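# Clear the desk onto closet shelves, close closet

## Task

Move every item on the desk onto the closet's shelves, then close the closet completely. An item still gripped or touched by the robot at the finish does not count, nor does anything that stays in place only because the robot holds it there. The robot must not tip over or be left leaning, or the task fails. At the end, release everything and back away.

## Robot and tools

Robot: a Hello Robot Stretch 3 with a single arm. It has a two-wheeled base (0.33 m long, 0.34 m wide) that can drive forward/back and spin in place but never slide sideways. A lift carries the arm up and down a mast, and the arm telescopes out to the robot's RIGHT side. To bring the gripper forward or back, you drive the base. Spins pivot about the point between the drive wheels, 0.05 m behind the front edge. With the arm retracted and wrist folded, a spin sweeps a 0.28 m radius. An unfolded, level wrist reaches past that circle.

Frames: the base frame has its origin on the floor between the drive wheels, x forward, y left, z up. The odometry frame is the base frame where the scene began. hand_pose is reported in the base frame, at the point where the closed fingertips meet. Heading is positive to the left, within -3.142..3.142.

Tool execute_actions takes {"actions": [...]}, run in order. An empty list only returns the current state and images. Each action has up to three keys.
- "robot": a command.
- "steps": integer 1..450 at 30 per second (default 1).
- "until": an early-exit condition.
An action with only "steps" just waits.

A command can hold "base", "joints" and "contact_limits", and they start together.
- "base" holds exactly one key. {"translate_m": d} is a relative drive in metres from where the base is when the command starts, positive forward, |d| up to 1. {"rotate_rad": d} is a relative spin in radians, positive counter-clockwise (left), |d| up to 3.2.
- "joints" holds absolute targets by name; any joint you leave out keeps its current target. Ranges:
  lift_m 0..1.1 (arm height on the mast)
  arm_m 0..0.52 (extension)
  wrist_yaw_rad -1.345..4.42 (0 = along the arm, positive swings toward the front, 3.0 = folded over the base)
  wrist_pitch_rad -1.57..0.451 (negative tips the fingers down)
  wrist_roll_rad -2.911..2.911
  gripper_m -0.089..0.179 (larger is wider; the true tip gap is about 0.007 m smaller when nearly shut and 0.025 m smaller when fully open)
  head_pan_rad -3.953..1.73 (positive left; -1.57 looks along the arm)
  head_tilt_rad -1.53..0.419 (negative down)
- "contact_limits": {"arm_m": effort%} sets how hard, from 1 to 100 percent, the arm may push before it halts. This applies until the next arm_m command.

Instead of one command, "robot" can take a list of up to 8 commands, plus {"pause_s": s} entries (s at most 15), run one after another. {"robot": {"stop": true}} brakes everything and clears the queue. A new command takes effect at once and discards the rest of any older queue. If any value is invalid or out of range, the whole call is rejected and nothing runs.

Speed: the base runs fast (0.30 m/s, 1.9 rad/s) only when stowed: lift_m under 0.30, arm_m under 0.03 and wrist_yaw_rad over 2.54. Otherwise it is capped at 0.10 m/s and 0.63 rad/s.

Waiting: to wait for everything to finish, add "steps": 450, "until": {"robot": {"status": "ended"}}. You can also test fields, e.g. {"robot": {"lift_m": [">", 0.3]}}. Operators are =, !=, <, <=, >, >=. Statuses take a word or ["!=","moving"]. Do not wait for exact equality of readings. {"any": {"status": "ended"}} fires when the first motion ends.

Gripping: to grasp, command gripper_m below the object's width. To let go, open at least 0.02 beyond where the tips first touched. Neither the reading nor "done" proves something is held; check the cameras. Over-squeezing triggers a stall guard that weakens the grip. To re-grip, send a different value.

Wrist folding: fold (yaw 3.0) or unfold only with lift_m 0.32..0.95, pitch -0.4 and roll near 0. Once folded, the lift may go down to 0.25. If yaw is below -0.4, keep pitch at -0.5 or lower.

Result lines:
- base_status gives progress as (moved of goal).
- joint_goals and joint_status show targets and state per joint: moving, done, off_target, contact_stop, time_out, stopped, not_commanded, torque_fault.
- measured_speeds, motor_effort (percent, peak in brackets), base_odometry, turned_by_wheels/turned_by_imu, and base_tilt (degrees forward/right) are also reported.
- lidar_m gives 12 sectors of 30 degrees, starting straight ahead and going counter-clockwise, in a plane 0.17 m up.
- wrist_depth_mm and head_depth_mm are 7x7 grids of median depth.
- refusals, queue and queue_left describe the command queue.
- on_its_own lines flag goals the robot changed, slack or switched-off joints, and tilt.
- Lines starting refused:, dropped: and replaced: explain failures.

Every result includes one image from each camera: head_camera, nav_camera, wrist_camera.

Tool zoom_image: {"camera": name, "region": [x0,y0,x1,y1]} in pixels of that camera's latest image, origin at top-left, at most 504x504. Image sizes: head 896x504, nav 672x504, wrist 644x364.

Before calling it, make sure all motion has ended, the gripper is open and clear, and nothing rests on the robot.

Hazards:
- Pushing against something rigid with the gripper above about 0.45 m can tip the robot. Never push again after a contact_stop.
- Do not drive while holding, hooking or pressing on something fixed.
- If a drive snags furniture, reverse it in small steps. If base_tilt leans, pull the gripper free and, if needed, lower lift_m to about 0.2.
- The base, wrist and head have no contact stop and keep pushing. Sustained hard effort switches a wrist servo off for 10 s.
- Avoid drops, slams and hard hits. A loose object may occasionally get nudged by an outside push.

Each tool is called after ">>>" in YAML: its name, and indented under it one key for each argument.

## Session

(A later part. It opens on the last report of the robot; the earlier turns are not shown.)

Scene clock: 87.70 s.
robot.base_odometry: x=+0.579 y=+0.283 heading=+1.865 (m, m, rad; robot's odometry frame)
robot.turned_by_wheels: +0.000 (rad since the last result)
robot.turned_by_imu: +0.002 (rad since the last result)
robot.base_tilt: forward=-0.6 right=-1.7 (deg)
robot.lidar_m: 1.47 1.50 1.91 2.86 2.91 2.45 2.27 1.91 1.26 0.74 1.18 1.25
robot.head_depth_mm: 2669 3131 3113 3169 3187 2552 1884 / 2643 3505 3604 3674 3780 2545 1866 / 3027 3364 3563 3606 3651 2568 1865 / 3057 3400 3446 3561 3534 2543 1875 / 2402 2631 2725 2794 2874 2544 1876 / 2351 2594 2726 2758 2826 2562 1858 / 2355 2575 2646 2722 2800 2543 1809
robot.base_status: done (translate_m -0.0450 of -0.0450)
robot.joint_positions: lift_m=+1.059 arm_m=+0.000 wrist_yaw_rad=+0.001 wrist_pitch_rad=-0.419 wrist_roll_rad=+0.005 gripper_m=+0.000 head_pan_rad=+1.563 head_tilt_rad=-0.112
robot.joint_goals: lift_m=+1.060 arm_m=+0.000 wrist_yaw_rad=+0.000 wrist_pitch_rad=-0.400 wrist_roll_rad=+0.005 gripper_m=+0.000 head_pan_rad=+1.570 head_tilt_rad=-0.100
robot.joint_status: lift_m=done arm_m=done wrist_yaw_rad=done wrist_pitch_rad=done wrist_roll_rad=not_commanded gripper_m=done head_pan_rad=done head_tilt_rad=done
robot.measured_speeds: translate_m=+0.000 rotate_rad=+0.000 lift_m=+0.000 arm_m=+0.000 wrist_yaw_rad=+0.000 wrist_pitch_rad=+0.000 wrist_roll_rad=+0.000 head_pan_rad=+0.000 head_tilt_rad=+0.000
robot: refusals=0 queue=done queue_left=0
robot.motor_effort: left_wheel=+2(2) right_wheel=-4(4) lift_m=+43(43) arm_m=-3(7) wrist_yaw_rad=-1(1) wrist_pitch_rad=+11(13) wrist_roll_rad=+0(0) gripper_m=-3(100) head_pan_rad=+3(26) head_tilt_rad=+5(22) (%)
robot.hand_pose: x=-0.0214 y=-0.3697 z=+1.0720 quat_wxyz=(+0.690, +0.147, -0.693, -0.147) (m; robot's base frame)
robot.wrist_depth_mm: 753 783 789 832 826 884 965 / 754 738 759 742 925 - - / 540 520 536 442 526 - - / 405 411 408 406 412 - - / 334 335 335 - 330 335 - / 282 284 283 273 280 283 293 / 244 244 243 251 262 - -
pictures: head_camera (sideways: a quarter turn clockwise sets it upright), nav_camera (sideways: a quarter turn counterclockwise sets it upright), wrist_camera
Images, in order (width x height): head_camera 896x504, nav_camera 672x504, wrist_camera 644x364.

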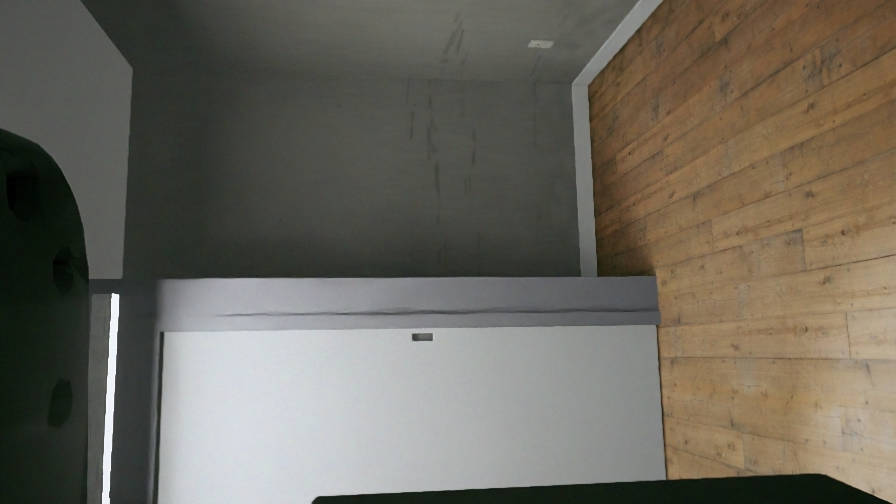

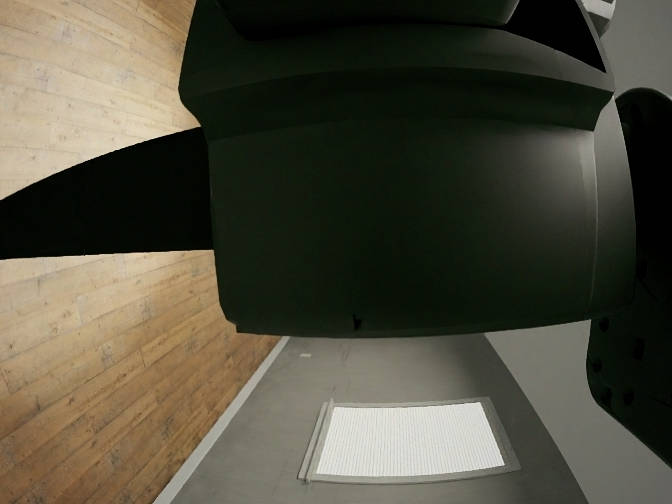

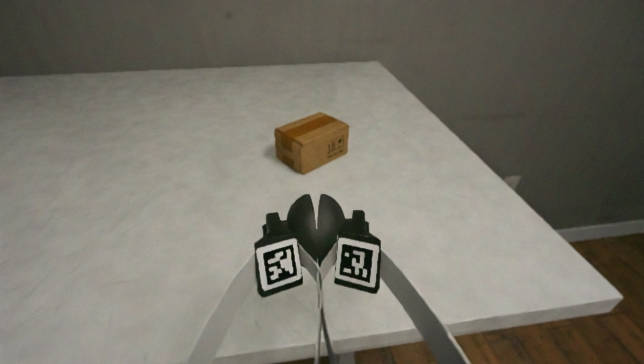

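>>> execute_actions:
  actions:
    - {"robot":[{"base":{"rotate_rad":1.56}},{"base":{"translate_m":1.0},"joints":{"lift_m":0.89,"wrist_pitch_rad":0,"wrist_roll_rad":1.57,"head_pan_rad":0,"head_tilt_rad":-0.3}}],"steps":450,"until":{"robot":{"status":"ended"}}}
    - {"robot":{"base":{"translate_m":0.8}},"steps":450,"until":{"robot":{"status":"ended"}}}

Scene clock: 117.80 s.
robot.base_odometry: x=-1.149 y=-0.220 heading=-2.858 (m, m, rad; robot's odometry frame)
robot.turned_by_wheels: +1.560 (rad since the last result)
robot.turned_by_imu: +1.582 (rad since the last result)
robot.base_tilt: forward=-0.5 right=-1.7 (deg)
robot.lidar_m: 1.06 1.10 1.46 2.49 2.52 3.19 2.54 2.04 1.38 1.28 1.29 1.64
robot.head_depth_mm: 1626 1708 1810 1927 2076 1916 1531 / 1604 1681 1798 1901 2019 1917 1528 / 1569 1671 1762 1882 1990 1940 1519 / 1553 1636 1737 1816 1960 1855 1484 / 902 948 1001 1066 1132 1215 1299 / 882 931 987 1052 1122 1204 1298 / 895 944 995 1056 1120 1194 1284
robot.base_status: done (translate_m +0.8000 of +0.8000)
robot.joint_positions: lift_m=+0.891 arm_m=+0.000 wrist_yaw_rad=+0.001 wrist_pitch_rad=-0.022 wrist_roll_rad=+1.567 gripper_m=+0.000 head_pan_rad=+0.007 head_tilt_rad=-0.296
robot.joint_goals: lift_m=+0.890 arm_m=+0.000 wrist_yaw_rad=+0.000 wrist_pitch_rad=+0.000 wrist_roll_rad=+1.570 gripper_m=+0.000 head_pan_rad=+0.000 head_tilt_rad=-0.300
robot.joint_status: lift_m=done arm_m=done wrist_yaw_rad=done wrist_pitch_rad=done wrist_roll_rad=done gripper_m=done head_pan_rad=done head_tilt_rad=done
robot.measured_speeds: translate_m=+0.000 rotate_rad=+0.000 lift_m=+0.000 arm_m=+0.000 wrist_yaw_rad=+0.000 wrist_pitch_rad=+0.000 wrist_roll_rad=+0.000 head_pan_rad=+0.000 head_tilt_rad=+0.000
robot: refusals=0 queue=done queue_left=0
robot.motor_effort: left_wheel=-3(6) right_wheel=+2(7) lift_m=+17(42) arm_m=-2(2) wrist_yaw_rad=-1(1) wrist_pitch_rad=+13(12) wrist_roll_rad=+0(5) gripper_m=-3(3) head_pan_rad=-1(26) head_tilt_rad=-1(12) (%)
robot.hand_pose: x=-0.0212 y=-0.4010 z=+0.9993 quat_wxyz=(+0.002, +0.000, -1.000, -0.011) (m; robot's base frame)
robot.wrist_depth_mm: 947 908 944 934 - - - / 896 968 979 - - - - / 952 973 - - - - - / - - - - - - - / - - - - - - - / - - - - - - - / - - - - - - -
pictures: head_camera (sideways: a quarter turn clockwise sets it upright), nav_camera (sideways: a quarter turn counterclockwise sets it upright), wrist_camera
Images, in order (width x height): head_camera 896x504, nav_camera 672x504, wrist_camera 644x364.

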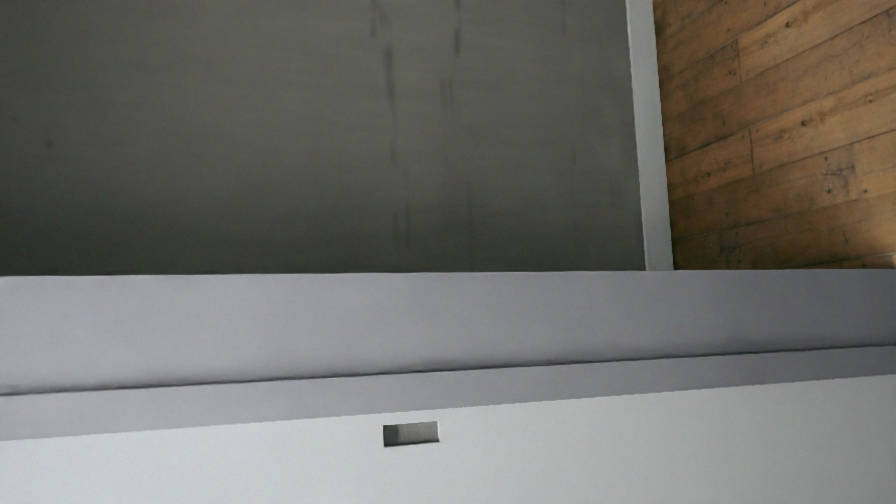

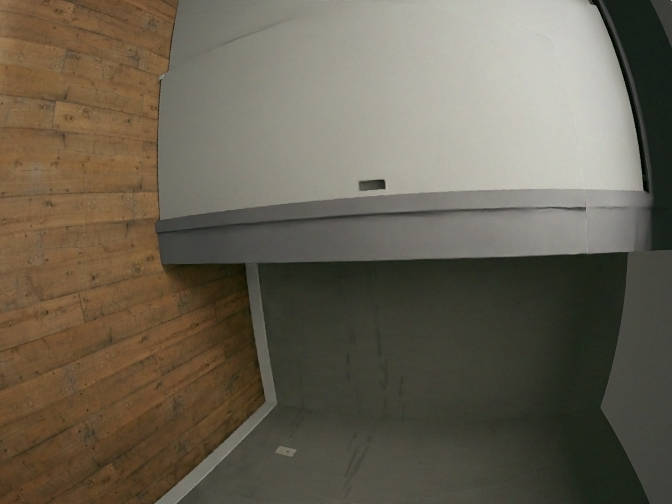

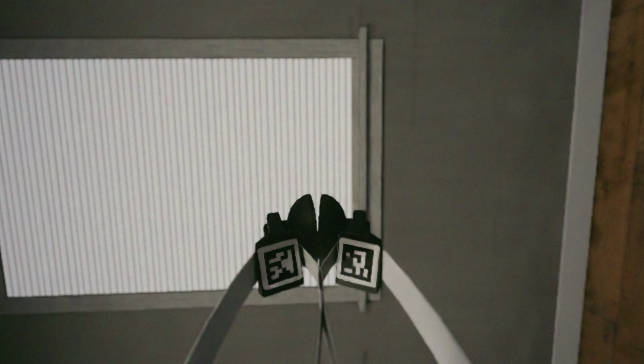

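>>> execute_actions:
  actions:
    - {"robot":[{"base":{"translate_m":0.57}},{"base":{"rotate_rad":1.54},"joints":{"head_pan_rad":-1.57,"head_tilt_rad":-0.5}},{"base":{"translate_m":0.2}}],"steps":450,"until":{"robot":{"status":"ended"}}}

Scene clock: 134.70 s.
robot.base_odometry: x=-1.647 y=-0.573 heading=-1.318 (m, m, rad; robot's odometry frame)
robot.turned_by_wheels: +1.540 (rad since the last result)
robot.turned_by_imu: +1.552 (rad since the last result)
robot.base_tilt: forward=-0.6 right=-1.8 (deg)
robot.lidar_m: 1.39 2.38 2.98 3.11 2.32 1.54 1.41 1.43 0.52 0.47 0.50 0.62
robot.head_depth_mm: 397 434 480 557 1610 1618 - / 392 428 470 520 587 666 - / 387 421 462 512 574 647 - / 369 401 440 487 541 611 - / 382 415 455 514 570 651 738 / 385 419 457 506 562 636 727 / 380 413 450 495 551 620 710
robot.base_status: done (translate_m +0.2000 of +0.2000)
robot.joint_positions: lift_m=+0.891 arm_m=+0.000 wrist_yaw_rad=+0.001 wrist_pitch_rad=-0.022 wrist_roll_rad=+1.567 gripper_m=+0.000 head_pan_rad=-1.563 head_tilt_rad=-0.494
robot.joint_goals: lift_m=+0.890 arm_m=+0.000 wrist_yaw_rad=+0.000 wrist_pitch_rad=+0.000 wrist_roll_rad=+1.570 gripper_m=+0.000 head_pan_rad=-1.570 head_tilt_rad=-0.500
robot.joint_status: lift_m=done arm_m=done wrist_yaw_rad=done wrist_pitch_rad=done wrist_roll_rad=done gripper_m=done head_pan_rad=done head_tilt_rad=done
robot.measured_speeds: translate_m=+0.000 rotate_rad=+0.000 lift_m=+0.000 arm_m=+0.000 wrist_yaw_rad=+0.000 wrist_pitch_rad=+0.000 wrist_roll_rad=+0.000 head_pan_rad=+0.000 head_tilt_rad=+0.000
robot: refusals=0 queue=done queue_left=0
robot.motor_effort: left_wheel=-3(7) right_wheel=+2(6) lift_m=+17(17) arm_m=-2(2) wrist_yaw_rad=-1(1) wrist_pitch_rad=+13(13) wrist_roll_rad=+0(1) gripper_m=-3(3) head_pan_rad=-2(27) head_tilt_rad=-2(15) (%)
robot.hand_pose: x=-0.0212 y=-0.4010 z=+0.9993 quat_wxyz=(+0.002, +0.000, -1.000, -0.011) (m; robot's base frame)
robot.wrist_depth_mm: 224 229 230 233 236 241 245 / 227 228 234 238 242 246 247 / 231 235 237 240 243 248 252 / 234 236 242 243 249 251 246 / 226 228 233 - 239 243 247 / 257 263 267 274 275 281 283 / 264 267 273 276 280 283 288
pictures: head_camera (sideways: a quarter turn clockwise sets it upright), nav_camera (sideways: a quarter turn counterclockwise sets it upright), wrist_camera
Images, in order (width x height): head_camera 896x504, nav_camera 672x504, wrist_camera 644x364.

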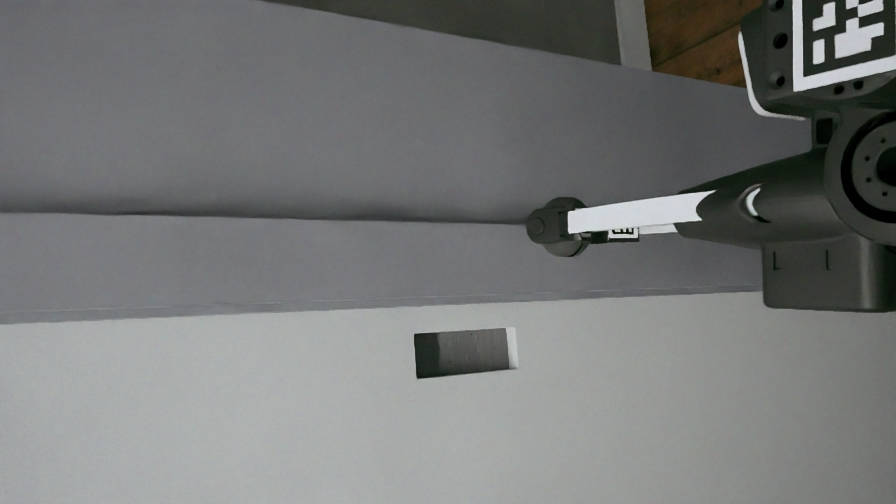

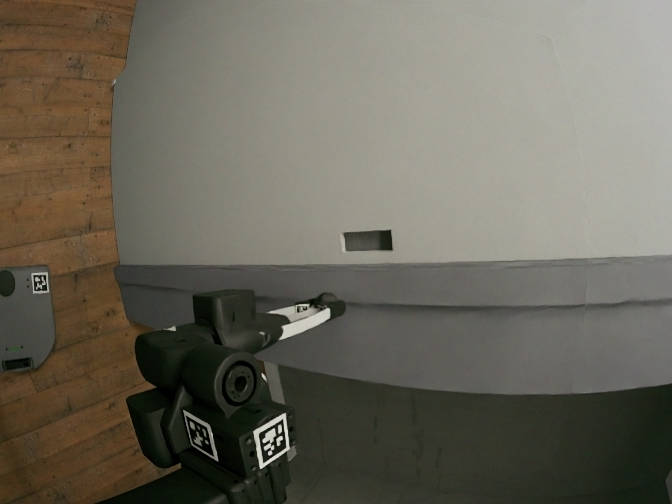

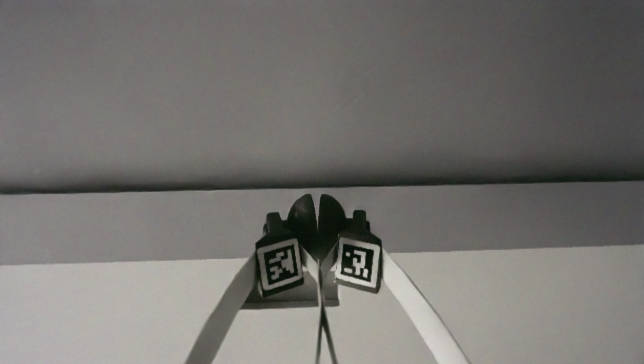

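>>> execute_actions:
  actions:
    - {"robot":[{"base":{"translate_m":0.09},"joints":{"lift_m":0.935}},{"joints":{"arm_m":0.05}}],"steps":450,"until":{"robot":{"status":"ended"}}}

Scene clock: 140.63 s.
robot.base_odometry: x=-1.624 y=-0.661 heading=-1.318 (m, m, rad; robot's odometry frame)
robot.turned_by_wheels: +0.000 (rad since the last result)
robot.turned_by_imu: +0.002 (rad since the last result)
robot.base_tilt: forward=-0.5 right=-1.7 (deg)
robot.lidar_m: 1.37 2.29 2.86 3.11 2.47 1.63 1.50 1.51 0.51 0.47 0.49 0.61
robot.head_depth_mm: 382 421 464 517 - - - / 368 402 441 496 539 - - / 386 417 457 497 540 - - / 384 418 458 503 555 - 746 / 379 413 453 499 556 632 729 / 375 407 445 490 546 617 710 / 370 401 437 482 536 603 693
robot.base_status: done (translate_m +0.0900 of +0.0900)
robot.joint_positions: lift_m=+0.934 arm_m=+0.050 wrist_yaw_rad=+0.001 wrist_pitch_rad=-0.021 wrist_roll_rad=+1.567 gripper_m=+0.000 head_pan_rad=-1.563 head_tilt_rad=-0.494
robot.joint_goals: lift_m=+0.935 arm_m=+0.050 wrist_yaw_rad=+0.000 wrist_pitch_rad=+0.000 wrist_roll_rad=+1.570 gripper_m=+0.000 head_pan_rad=-1.570 head_tilt_rad=-0.500
robot.joint_status: lift_m=done arm_m=done wrist_yaw_rad=done wrist_pitch_rad=done wrist_roll_rad=done gripper_m=done head_pan_rad=done head_tilt_rad=done
robot.measured_speeds: translate_m=+0.000 rotate_rad=+0.000 lift_m=+0.000 arm_m=+0.000 wrist_yaw_rad=+0.000 wrist_pitch_rad=+0.000 wrist_roll_rad=+0.000 head_pan_rad=+0.000 head_tilt_rad=+0.000
robot: refusals=0 queue=done queue_left=0
robot.motor_effort: left_wheel=-3(3) right_wheel=+2(5) lift_m=+43(40) arm_m=+4(6) wrist_yaw_rad=-1(1) wrist_pitch_rad=+12(12) wrist_roll_rad=+1(1) gripper_m=-3(3) head_pan_rad=-1(2) head_tilt_rad=-3(3) (%)
robot.hand_pose: x=-0.0212 y=-0.4502 z=+1.0435 quat_wxyz=(+0.002, +0.000, -1.000, -0.011) (m; robot's base frame)
robot.wrist_depth_mm: 168 171 172 175 178 181 183 / 159 161 162 165 168 171 174 / 161 162 165 168 171 174 176 / 194 195 198 201 205 207 209 / 197 199 202 - 208 212 215 / 199 202 205 210 212 216 218 / 202 206 210 212 216 217 223
pictures: head_camera (sideways: a quarter turn clockwise sets it upright), nav_camera (sideways: a quarter turn counterclockwise sets it upright), wrist_camera
Images, in order (width x height): head_camera 896x504, nav_camera 672x504, wrist_camera 644x364.

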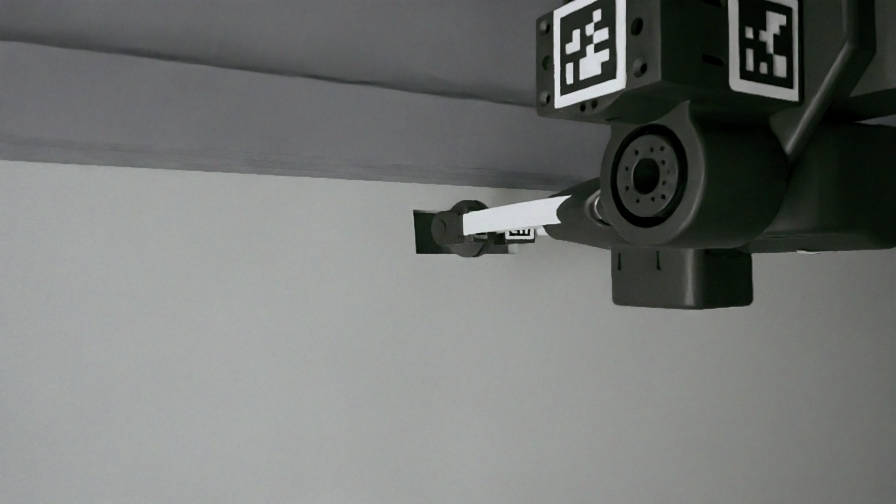

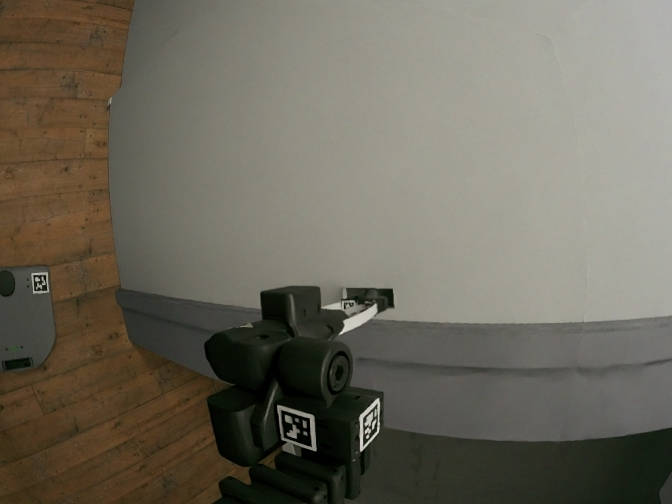

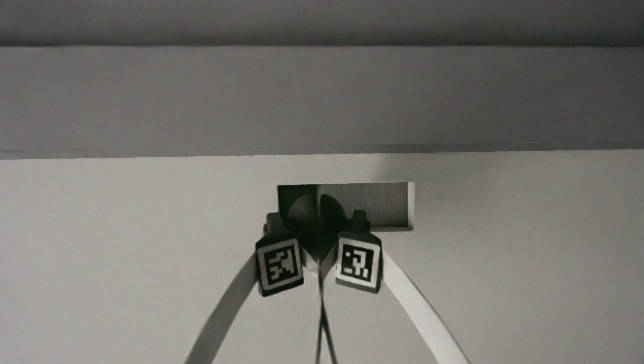

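>>> execute_actions:
  actions:
    - {"robot":{"joints":{"lift_m":0.917}},"steps":100,"until":{"robot":{"status":"ended"}}}
    - {"robot":{"joints":{"arm_m":0.13},"contact_limits":{"arm_m":9}},"steps":200,"until":{"robot":{"status":"ended"}}}

Scene clock: 146.50 s.
robot.base_odometry: x=-1.624 y=-0.661 heading=-1.318 (m, m, rad; robot's odometry frame)
robot.turned_by_wheels: +0.000 (rad since the last result)
robot.turned_by_imu: -0.002 (rad since the last result)
robot.base_tilt: forward=-0.6 right=-1.9 (deg)
robot.lidar_m: 1.36 2.29 2.86 3.13 2.47 1.64 1.50 1.51 0.51 0.47 0.49 0.61
robot.head_depth_mm: 387 425 467 521 - - - / 371 404 448 499 - - - / 387 419 457 503 538 - 769 / 388 423 464 508 558 - 771 / 384 416 456 503 559 640 735 / 378 411 449 494 551 623 715 / 373 405 441 486 541 610 696
robot.base_status: done (translate_m +0.0900 of +0.0900)
robot.joint_positions: lift_m=+0.918 arm_m=+0.083 wrist_yaw_rad=+0.007 wrist_pitch_rad=-0.025 wrist_roll_rad=+1.567 gripper_m=+0.000 head_pan_rad=-1.563 head_tilt_rad=-0.494
robot.joint_goals: lift_m=+0.917 arm_m=+0.084 wrist_yaw_rad=+0.000 wrist_pitch_rad=+0.000 wrist_roll_rad=+1.570 gripper_m=+0.000 head_pan_rad=-1.570 head_tilt_rad=-0.500
robot.joint_status: lift_m=done arm_m=contact_stop wrist_yaw_rad=done wrist_pitch_rad=done wrist_roll_rad=done gripper_m=done head_pan_rad=done head_tilt_rad=done
robot.measured_speeds: translate_m=+0.000 rotate_rad=+0.003 lift_m=+0.000 arm_m=-0.008 wrist_yaw_rad=+0.130 wrist_pitch_rad=+0.000 wrist_roll_rad=+0.000 head_pan_rad=+0.000 head_tilt_rad=+0.000
robot: refusals=0 queue=dropped queue_left=0
robot.on_its_own: arm_m is slack since a contact_stop, until your next command for it (your +0.130 is given up)
robot.motor_effort: left_wheel=-1(5) right_wheel=+0(2) lift_m=+17(47) arm_m=+7(9) wrist_yaw_rad=-7(7) wrist_pitch_rad=+15(16) wrist_roll_rad=+0(1) gripper_m=-3(3) head_pan_rad=-1(2) head_tilt_rad=-1(3) (%)
robot.contact_limits: arm_m 9 (drawing in: default 15, maximum 25; extending or still: default 22, maximum 35)
robot.hand_pose: x=-0.0195 y=-0.4837 z=+1.0253 quat_wxyz=(+0.002, +0.004, -1.000, -0.013) (m; robot's base frame)
robot.wrist_depth_mm: 139 141 143 145 147 149 152 / 130 132 133 136 137 139 142 / 132 133 135 138 140 142 145 / 164 167 169 172 175 179 181 / 168 171 172 - 179 182 186 / 171 173 175 180 183 185 188 / 175 176 180 183 185 189 192
pictures: head_camera (sideways: a quarter turn clockwise sets it upright), nav_camera (sideways: a quarter turn counterclockwise sets it upright), wrist_camera
Images, in order (width x height): head_camera 896x504, nav_camera 672x504, wrist_camera 644x364.

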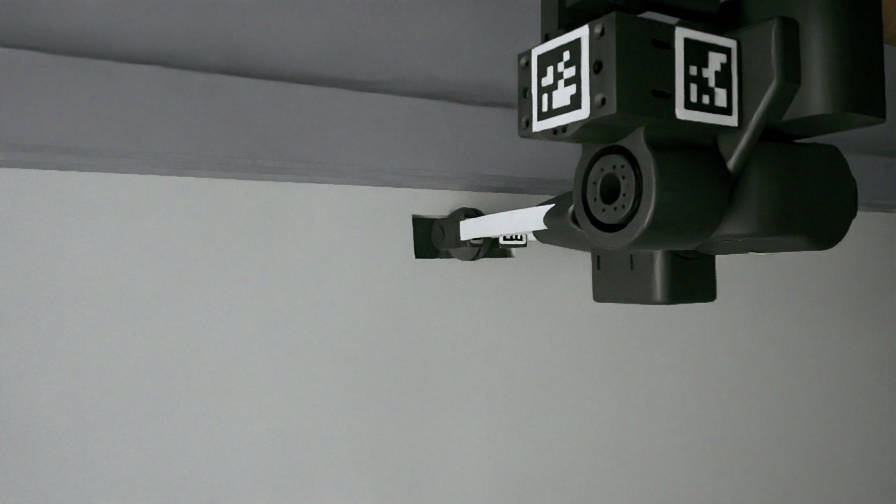

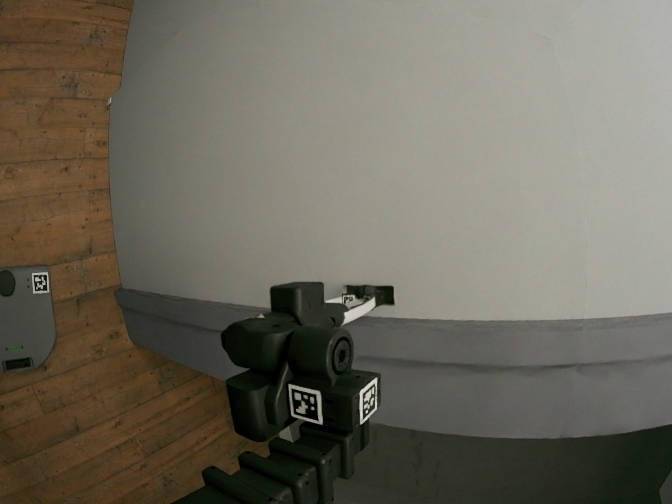

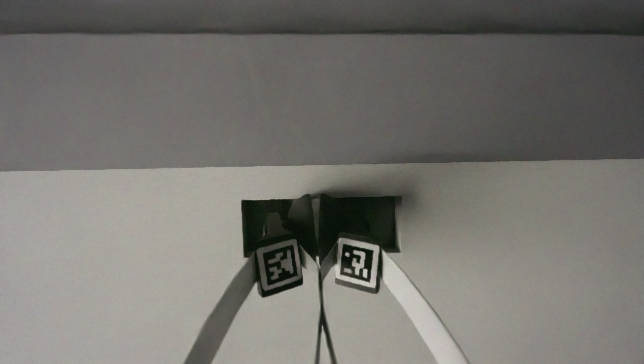

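Try driving forward.

>>> execute_actions:
  actions:
    - {"robot":{"joints":{"arm_m":0.081}},"steps":40,"until":{"robot":{"status":"ended"}}}
    - {"robot":{"base":{"translate_m":0.15}},"steps":400,"until":{"robot":{"status":"ended"}}}

Scene clock: 151.63 s.
robot.base_odometry: x=-1.587 y=-0.806 heading=-1.319 (m, m, rad; robot's odometry frame)
robot.turned_by_wheels: +0.000 (rad since the last result)
robot.turned_by_imu: -0.165 (rad since the last result)
robot.base_tilt: forward=-0.6 right=-1.8 (deg)
robot.lidar_m: 0.94 2.15 2.42 3.60 3.13 1.92 1.63 1.62 0.51 0.46 0.46 0.52
robot.head_depth_mm: 383 422 475 537 - - - / 397 430 469 512 - - - / 391 426 469 520 - - 800 / 379 413 453 500 546 655 755 / 367 399 437 481 537 605 697 / 357 387 421 464 515 580 662 / 347 376 408 447 494 553 626
robot.base_status: done (translate_m +0.1500 of +0.1500)
robot.joint_positions: lift_m=+0.918 arm_m=+0.081 wrist_yaw_rad=-0.106 wrist_pitch_rad=-0.023 wrist_roll_rad=+1.567 gripper_m=+0.000 head_pan_rad=-1.563 head_tilt_rad=-0.494
robot.joint_goals: lift_m=+0.917 arm_m=+0.081 wrist_yaw_rad=-0.060 wrist_pitch_rad=+0.000 wrist_roll_rad=+1.570 gripper_m=+0.000 head_pan_rad=-1.570 head_tilt_rad=-0.500
robot.joint_status: lift_m=done arm_m=done wrist_yaw_rad=done wrist_pitch_rad=done wrist_roll_rad=done gripper_m=done head_pan_rad=done head_tilt_rad=done
robot.measured_speeds: translate_m=+0.000 rotate_rad=+0.000 lift_m=+0.000 arm_m=+0.000 wrist_yaw_rad=+0.000 wrist_pitch_rad=+0.000 wrist_roll_rad=+0.000 head_pan_rad=+0.000 head_tilt_rad=+0.000
robot: refusals=0 queue=done queue_left=0
robot.on_its_own: wrist_yaw_rad is held at -0.060, not at your +0.000, by its stall guard, which is still easing
robot.motor_effort: left_wheel=-6(12) right_wheel=+15(22) lift_m=+17(17) arm_m=+3(6) wrist_yaw_rad=+29(35) wrist_pitch_rad=+14(15) wrist_roll_rad=+1(1) gripper_m=-2(3) head_pan_rad=-3(1) head_tilt_rad=-2(2) (%)
robot.hand_pose: x=-0.0484 y=-0.4799 z=+1.0260 quat_wxyz=(+0.001, -0.053, -0.999, -0.012) (m; robot's base frame)
robot.wrist_depth_mm: 159 161 163 181 184 186 190 / 153 155 157 160 162 165 169 / 161 163 167 169 173 175 178 / 176 178 181 183 187 189 192 / 171 174 175 - 181 183 187 / 167 168 171 172 176 178 181 / 163 164 166 168 169 173 175
pictures: head_camera (sideways: a quarter turn clockwise sets it upright), nav_camera (sideways: a quarter turn counterclockwise sets it upright), wrist_camera
Images, in order (width x height): head_camera 896x504, nav_camera 672x504, wrist_camera 644x364.

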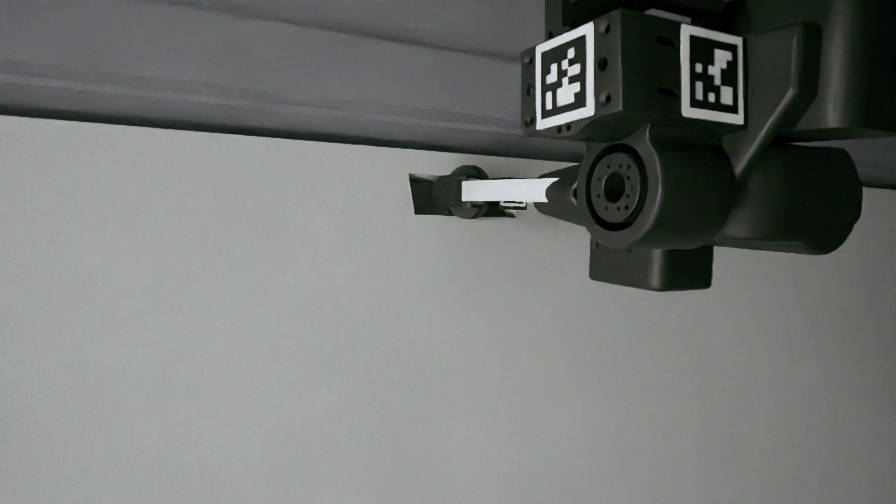

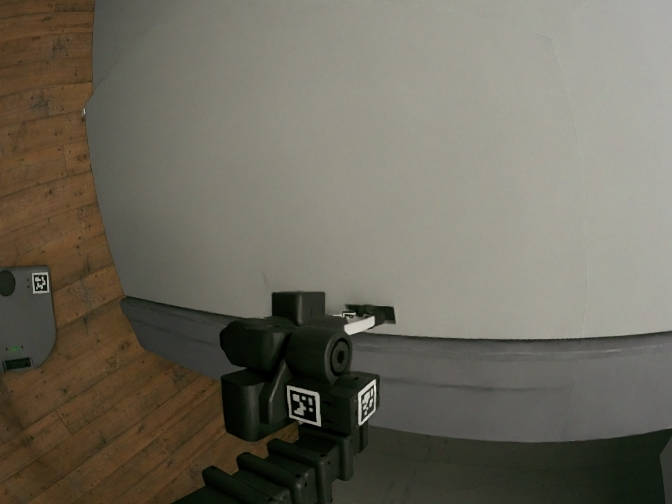

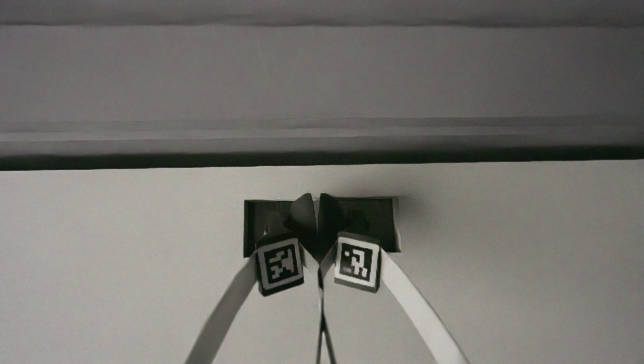

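>>> execute_actions:
  actions:
    - {"robot":[{"base":{"rotate_rad":0.15}},{"base":{"translate_m":0.08}},{"base":{"rotate_rad":0.1}},{"base":{"translate_m":0.08}}],"steps":400,"until":{"robot":{"status":"ended"}}}

Scene clock: 161.27 s.
robot.base_odometry: x=-1.517 y=-0.950 heading=-1.069 (m, m, rad; robot's odometry frame)
robot.turned_by_wheels: +0.250 (rad since the last result)
robot.turned_by_imu: -0.068 (rad since the last result)
robot.base_tilt: forward=-0.6 right=-1.8 (deg)
robot.lidar_m: 0.79 2.04 2.23 3.45 3.41 2.15 1.74 1.73 0.53 0.43 0.42 0.47
robot.head_depth_mm: 451 477 503 539 - - - / 386 426 479 593 - - - / 371 406 446 492 - - 803 / 358 389 427 473 521 610 710 / 346 374 409 450 501 565 648 / 333 360 392 430 476 535 608 / 322 348 377 412 454 505 571
robot.base_status: done (translate_m +0.0800 of +0.0800)
robot.joint_positions: lift_m=+0.918 arm_m=+0.081 wrist_yaw_rad=-0.232 wrist_pitch_rad=-0.024 wrist_roll_rad=+1.568 gripper_m=+0.000 head_pan_rad=-1.563 head_tilt_rad=-0.495
robot.joint_goals: lift_m=+0.917 arm_m=+0.081 wrist_yaw_rad=-0.194 wrist_pitch_rad=+0.000 wrist_roll_rad=+1.570 gripper_m=+0.000 head_pan_rad=-1.570 head_tilt_rad=-0.500
robot.joint_status: lift_m=done arm_m=done wrist_yaw_rad=done wrist_pitch_rad=done wrist_roll_rad=done gripper_m=done head_pan_rad=done head_tilt_rad=done
robot.measured_speeds: translate_m=+0.000 rotate_rad=+0.000 lift_m=+0.000 arm_m=+0.000 wrist_yaw_rad=+0.000 wrist_pitch_rad=+0.000 wrist_roll_rad=+0.000 head_pan_rad=+0.000 head_tilt_rad=+0.000
robot: refusals=0 queue=done queue_left=0
robot.on_its_own: wrist_yaw_rad is held at -0.194, not at your +0.000, by its stall guard, which is still easing
robot.motor_effort: left_wheel=-6(19) right_wheel=+11(29) lift_m=+17(17) arm_m=+4(6) wrist_yaw_rad=+23(44) wrist_pitch_rad=+14(15) wrist_roll_rad=+1(1) gripper_m=-2(3) head_pan_rad=-1(3) head_tilt_rad=-3(2) (%)
robot.hand_pose: x=-0.0801 y=-0.4743 z=+1.0258 quat_wxyz=(+0.001, -0.116, -0.993, -0.012) (m; robot's base frame)
robot.wrist_depth_mm: 181 182 185 190 191 194 198 / 189 191 195 196 200 205 208 / 240 244 250 256 263 266 274 / 335 180 184 187 188 192 193 / 169 170 175 - 179 179 182 / 159 161 162 161 166 168 170 / 151 152 155 156 157 160 161
pictures: head_camera (sideways: a quarter turn clockwise sets it upright), nav_camera (sideways: a quarter turn counterclockwise sets it upright), wrist_camera
Images, in order (width x height): head_camera 896x504, nav_camera 672x504, wrist_camera 644x364.

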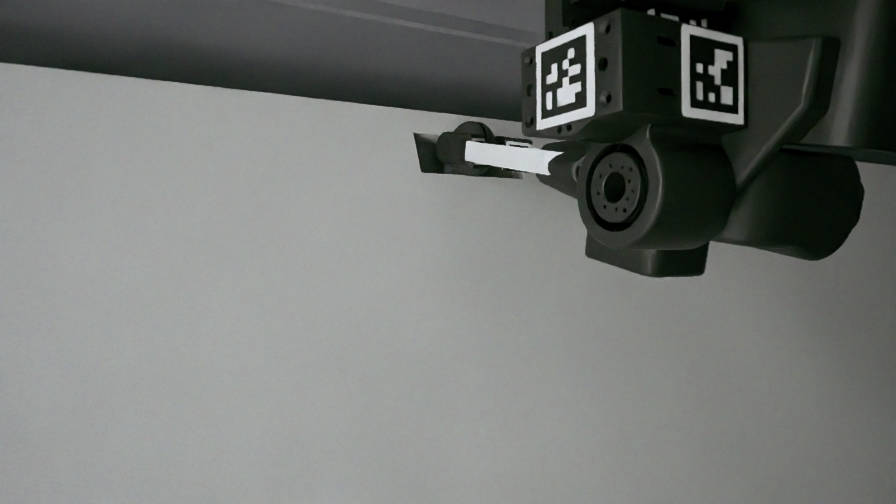

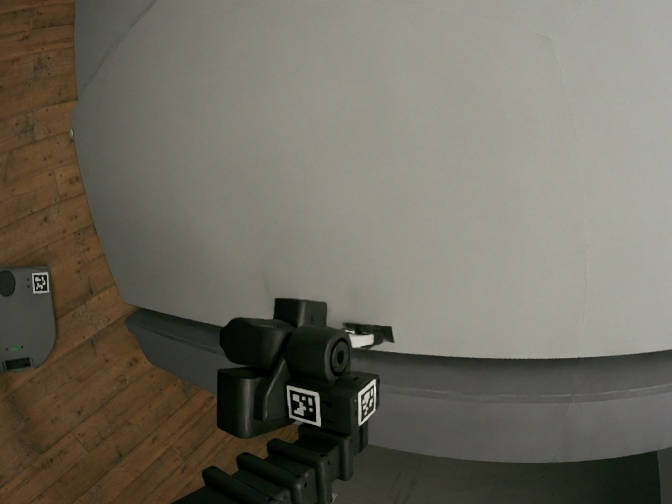

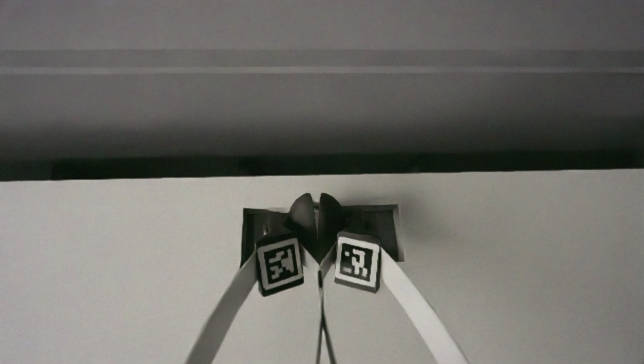

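>>> execute_actions:
  actions:
    - {"robot":[{"joints":{"arm_m":0.0}},{"joints":{"wrist_yaw_rad":0,"lift_m":0.6,"head_tilt_rad":-0.8},"base":{"rotate_rad":0.19}},{"base":{"translate_m":-0.1}}],"steps":400,"until":{"robot":{"status":"ended"}}}

Scene clock: 174.03 s.
robot.base_odometry: x=-1.581 y=-0.873 heading=-0.878 (m, m, rad; robot's odometry frame)
robot.turned_by_wheels: +0.190 (rad since the last result)
robot.turned_by_imu: +0.192 (rad since the last result)
robot.base_tilt: forward=-0.6 right=-1.7 (deg)
robot.lidar_m: 1.13 2.15 2.60 3.16 2.85 1.81 1.63 1.64 0.48 0.44 0.44 0.54
robot.head_depth_mm: 459 483 526 604 788 1140 1159 / 387 464 604 699 802 993 - / 379 435 513 612 791 1077 - / 372 423 496 593 717 944 1106 / 364 415 482 575 713 934 1132 / 358 407 471 558 688 893 1128 / 351 398 460 542 665 853 1111
robot.base_status: done (translate_m -0.1000 of -0.1000)
robot.joint_positions: lift_m=+0.601 arm_m=+0.000 wrist_yaw_rad=-0.001 wrist_pitch_rad=-0.021 wrist_roll_rad=+1.568 gripper_m=+0.000 head_pan_rad=-1.563 head_tilt_rad=-0.790
robot.joint_goals: lift_m=+0.600 arm_m=+0.000 wrist_yaw_rad=+0.000 wrist_pitch_rad=+0.000 wrist_roll_rad=+1.570 gripper_m=+0.000 head_pan_rad=-1.570 head_tilt_rad=-0.800
robot.joint_status: lift_m=done arm_m=done wrist_yaw_rad=done wrist_pitch_rad=done wrist_roll_rad=done gripper_m=done head_pan_rad=done head_tilt_rad=done
robot.measured_speeds: translate_m=+0.000 rotate_rad=+0.000 lift_m=+0.000 arm_m=+0.000 wrist_yaw_rad=+0.000 wrist_pitch_rad=+0.000 wrist_roll_rad=+0.000 head_pan_rad=+0.000 head_tilt_rad=+0.000
robot: refusals=0 queue=done queue_left=0
robot.motor_effort: left_wheel=-2(8) right_wheel=+2(11) lift_m=+17(19) arm_m=-2(1) wrist_yaw_rad=+0(26) wrist_pitch_rad=+13(14) wrist_roll_rad=+1(0) gripper_m=-3(3) head_pan_rad=-2(3) head_tilt_rad=-4(20) (%)
robot.hand_pose: x=-0.0217 y=-0.4010 z=+0.7095 quat_wxyz=(+0.002, -0.001, -1.000, -0.011) (m; robot's base frame)
robot.wrist_depth_mm: 255 258 262 264 268 270 276 / 498 589 516 606 583 623 633 / 203 205 208 212 214 220 222 / 204 207 210 214 218 221 223 / 206 209 212 - 218 222 224 / 209 210 215 218 221 224 228 / 210 212 216 219 221 226 231
pictures: head_camera (sideways: a quarter turn clockwise sets it upright), nav_camera (sideways: a quarter turn counterclockwise sets it upright), wrist_camera
Images, in order (width x height): head_camera 896x504, nav_camera 672x504, wrist_camera 644x364.

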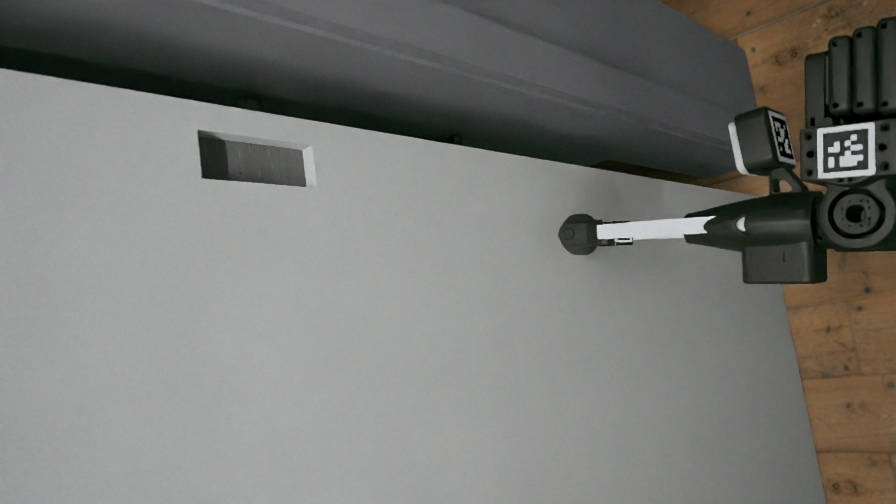

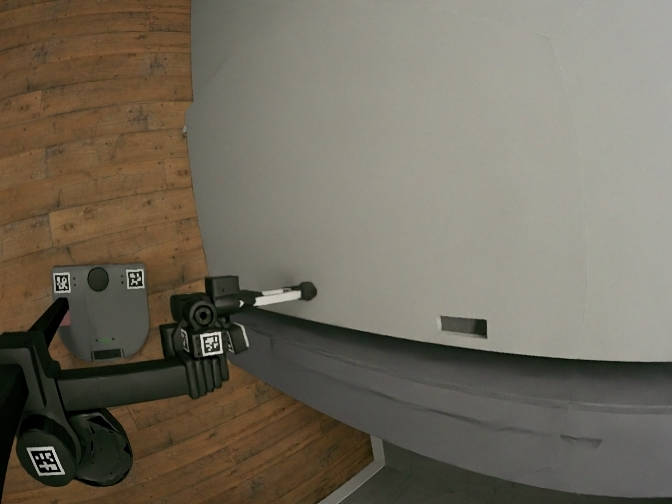

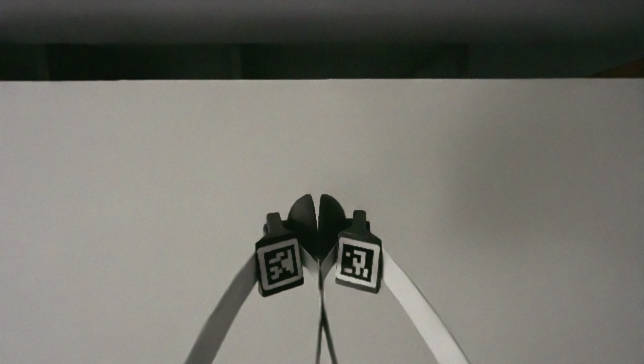

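>>> execute_actions:
  actions:
    - {"robot":[{"joints":{"wrist_roll_rad":0},"base":{"translate_m":-0.095}},{"joints":{"arm_m":0.03}}],"steps":400,"until":{"robot":{"status":"ended"}}}

Scene clock: 180.87 s.
robot.base_odometry: x=-1.641 y=-0.799 heading=-0.878 (m, m, rad; robot's odometry frame)
robot.turned_by_wheels: +0.000 (rad since the last result)
robot.turned_by_imu: +0.000 (rad since the last result)
robot.base_tilt: forward=-0.5 right=-1.8 (deg)
robot.lidar_m: 1.17 2.25 2.71 3.57 2.70 1.71 1.53 1.54 0.48 0.46 0.46 0.56
robot.head_depth_mm: 385 451 534 654 888 1291 1168 / 380 430 504 617 797 1063 - / 462 506 557 643 772 992 - / 402 468 540 655 818 1046 1125 / 380 432 506 598 740 966 1140 / 373 424 490 581 713 925 1124 / 365 415 479 563 691 887 1105
robot.base_status: done (translate_m -0.0950 of -0.0950)
robot.joint_positions: lift_m=+0.601 arm_m=+0.030 wrist_yaw_rad=-0.001 wrist_pitch_rad=-0.021 wrist_roll_rad=+0.006 gripper_m=+0.000 head_pan_rad=-1.563 head_tilt_rad=-0.790
robot.joint_goals: lift_m=+0.600 arm_m=+0.030 wrist_yaw_rad=+0.000 wrist_pitch_rad=+0.000 wrist_roll_rad=+0.000 gripper_m=+0.000 head_pan_rad=-1.570 head_tilt_rad=-0.800
robot.joint_status: lift_m=done arm_m=done wrist_yaw_rad=done wrist_pitch_rad=done wrist_roll_rad=done gripper_m=done head_pan_rad=done head_tilt_rad=done
robot.measured_speeds: translate_m=+0.000 rotate_rad=+0.000 lift_m=+0.000 arm_m=+0.000 wrist_yaw_rad=+0.000 wrist_pitch_rad=+0.000 wrist_roll_rad=+0.000 head_pan_rad=+0.000 head_tilt_rad=+0.000
robot: refusals=0 queue=done queue_left=0
robot.motor_effort: left_wheel=-2(7) right_wheel=+1(3) lift_m=+17(17) arm_m=+4(3) wrist_yaw_rad=+0(0) wrist_pitch_rad=+13(13) wrist_roll_rad=-3(5) gripper_m=-3(3) head_pan_rad=-2(1) head_tilt_rad=-4(4) (%)
robot.hand_pose: x=-0.0218 y=-0.4302 z=+0.7097 quat_wxyz=(+0.705, +0.007, -0.709, -0.008) (m; robot's base frame)
robot.wrist_depth_mm: 152 159 167 628 167 170 197 / 158 164 174 481 173 191 205 / 163 169 180 689 176 199 217 / 168 176 186 707 186 209 227 / 173 182 192 - 193 218 237 / 180 188 198 445 200 230 248 / 186 195 211 327 212 240 266
pictures: head_camera (sideways: a quarter turn clockwise sets it upright), nav_camera (sideways: a quarter turn counterclockwise sets it upright), wrist_camera
Images, in order (width x height): head_camera 896x504, nav_camera 672x504, wrist_camera 644x364.

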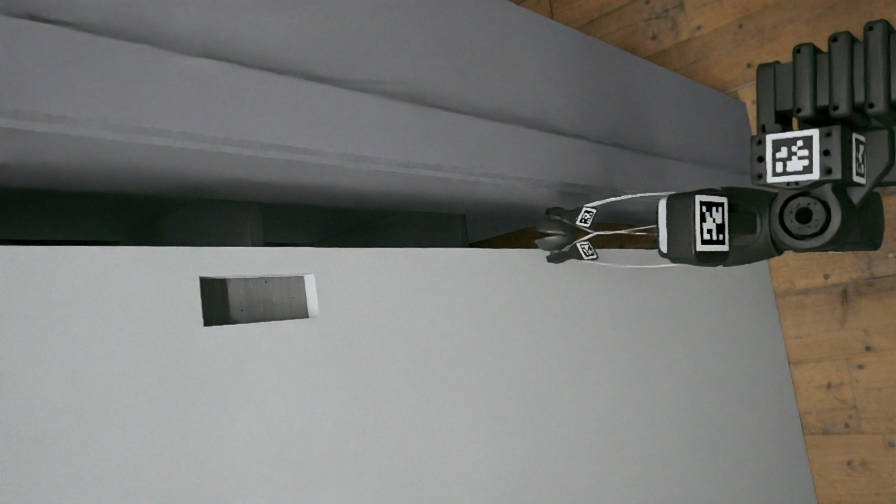

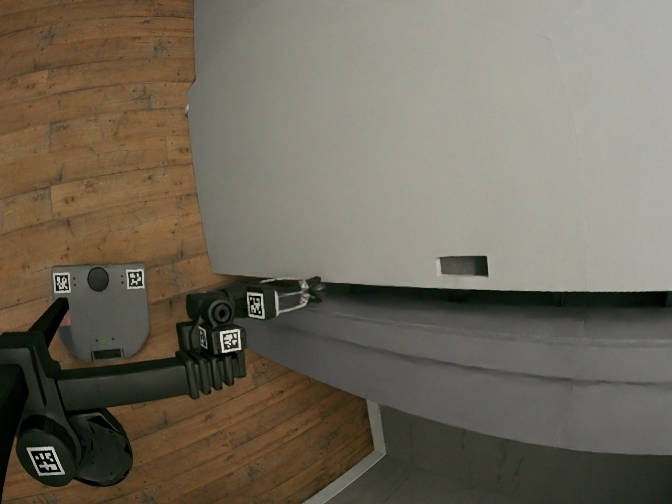

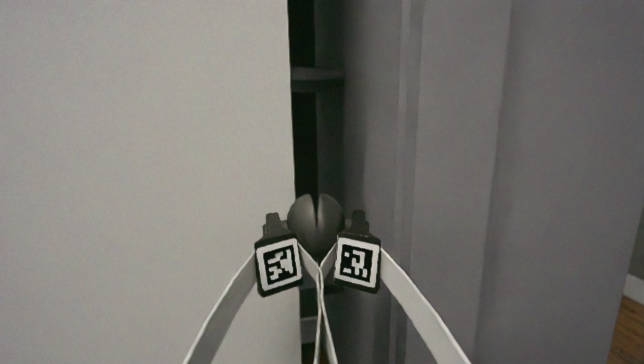

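>>> execute_actions:
  actions:
    - {"robot":{"joints":{"wrist_roll_rad":1.57,"lift_m":0.28,"head_tilt_rad":-1.0}},"steps":200,"until":{"robot":{"status":"ended"}}}
    - {"robot":{"joints":{"arm_m":0.16},"contact_limits":{"arm_m":20}},"steps":200,"until":{"robot":{"status":"ended"}}}

Scene clock: 191.17 s.
robot.base_odometry: x=-1.641 y=-0.799 heading=-0.878 (m, m, rad; robot's odometry frame)
robot.turned_by_wheels: +0.000 (rad since the last result)
robot.turned_by_imu: +0.001 (rad since the last result)
robot.base_tilt: forward=-0.6 right=-1.8 (deg)
robot.lidar_m: 1.17 2.25 2.72 3.59 2.69 1.71 1.53 1.54 0.48 0.46 0.46 0.55
robot.head_depth_mm: 429 524 658 1421 1330 1209 1105 / 414 493 628 842 1276 1209 - / 493 551 646 824 1024 1191 - / 453 532 663 872 1118 1210 - / 422 492 601 773 1081 1216 1108 / 408 480 586 742 1026 1209 1103 / 400 470 571 719 975 1202 1106
robot.base_status: done (translate_m -0.0950 of -0.0950)
robot.joint_positions: lift_m=+0.281 arm_m=+0.160 wrist_yaw_rad=-0.002 wrist_pitch_rad=-0.021 wrist_roll_rad=+1.568 gripper_m=+0.000 head_pan_rad=-1.563 head_tilt_rad=-0.988
robot.joint_goals: lift_m=+0.280 arm_m=+0.160 wrist_yaw_rad=+0.000 wrist_pitch_rad=+0.000 wrist_roll_rad=+1.570 gripper_m=+0.000 head_pan_rad=-1.570 head_tilt_rad=-1.000
robot.joint_status: lift_m=done arm_m=done wrist_yaw_rad=done wrist_pitch_rad=done wrist_roll_rad=done gripper_m=done head_pan_rad=done head_tilt_rad=done
robot.measured_speeds: translate_m=+0.000 rotate_rad=+0.000 lift_m=+0.000 arm_m=+0.000 wrist_yaw_rad=+0.000 wrist_pitch_rad=+0.000 wrist_roll_rad=+0.000 head_pan_rad=+0.000 head_tilt_rad=+0.000
robot: refusals=0 queue=done queue_left=0
robot.motor_effort: left_wheel=-3(6) right_wheel=+2(12) lift_m=+17(18) arm_m=+3(7) wrist_yaw_rad=+0(13) wrist_pitch_rad=+13(13) wrist_roll_rad=+1(0) gripper_m=-3(3) head_pan_rad=-2(0) head_tilt_rad=-4(16) (%)
robot.contact_limits: arm_m 20 (drawing in: default 15, maximum 25; extending or still: default 22, maximum 35)
robot.hand_pose: x=-0.0219 y=-0.5602 z=+0.3894 quat_wxyz=(+0.002, -0.001, -1.000, -0.011) (m; robot's base frame)
robot.wrist_depth_mm: - - - - - - - / - - - - - - - / - - - - - - 45 / - 56 57 57 58 59 60 / 511 765 758 - 812 623 417 / 503 777 803 785 823 614 421 / 504 758 777 804 802 545 114
pictures: head_camera (sideways: a quarter turn clockwise sets it upright), nav_camera (sideways: a quarter turn counterclockwise sets it upright), wrist_camera
Images, in order (width x height): head_camera 896x504, nav_camera 672x504, wrist_camera 644x364.

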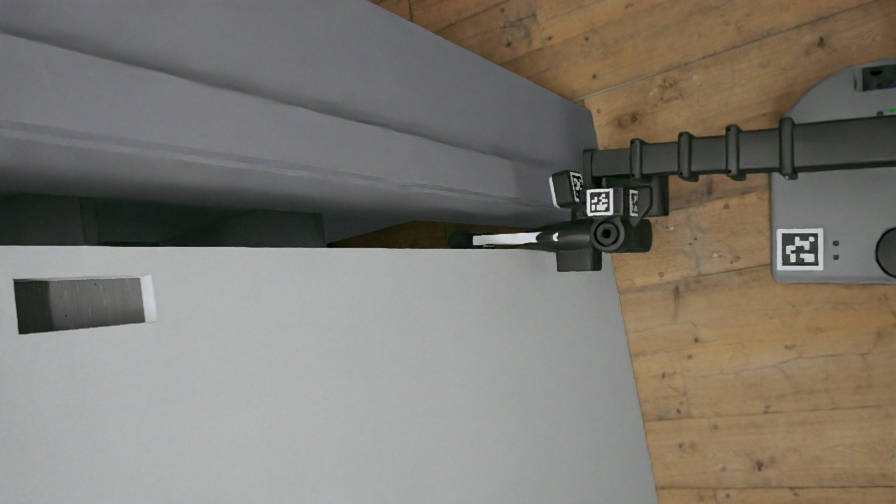

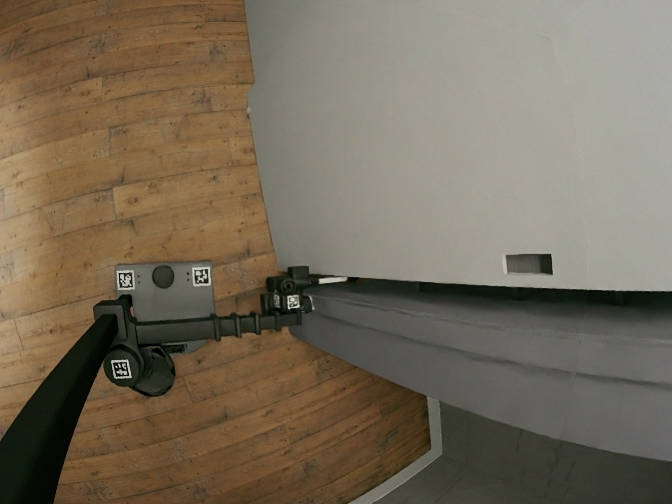

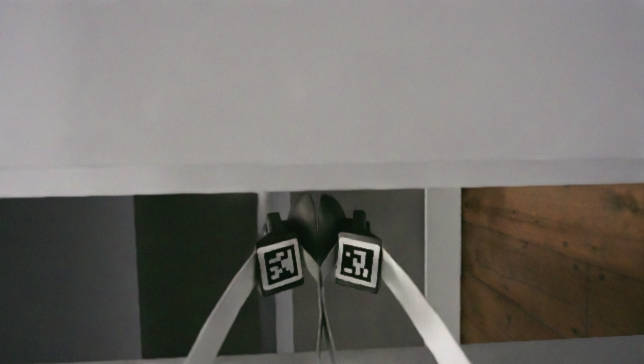

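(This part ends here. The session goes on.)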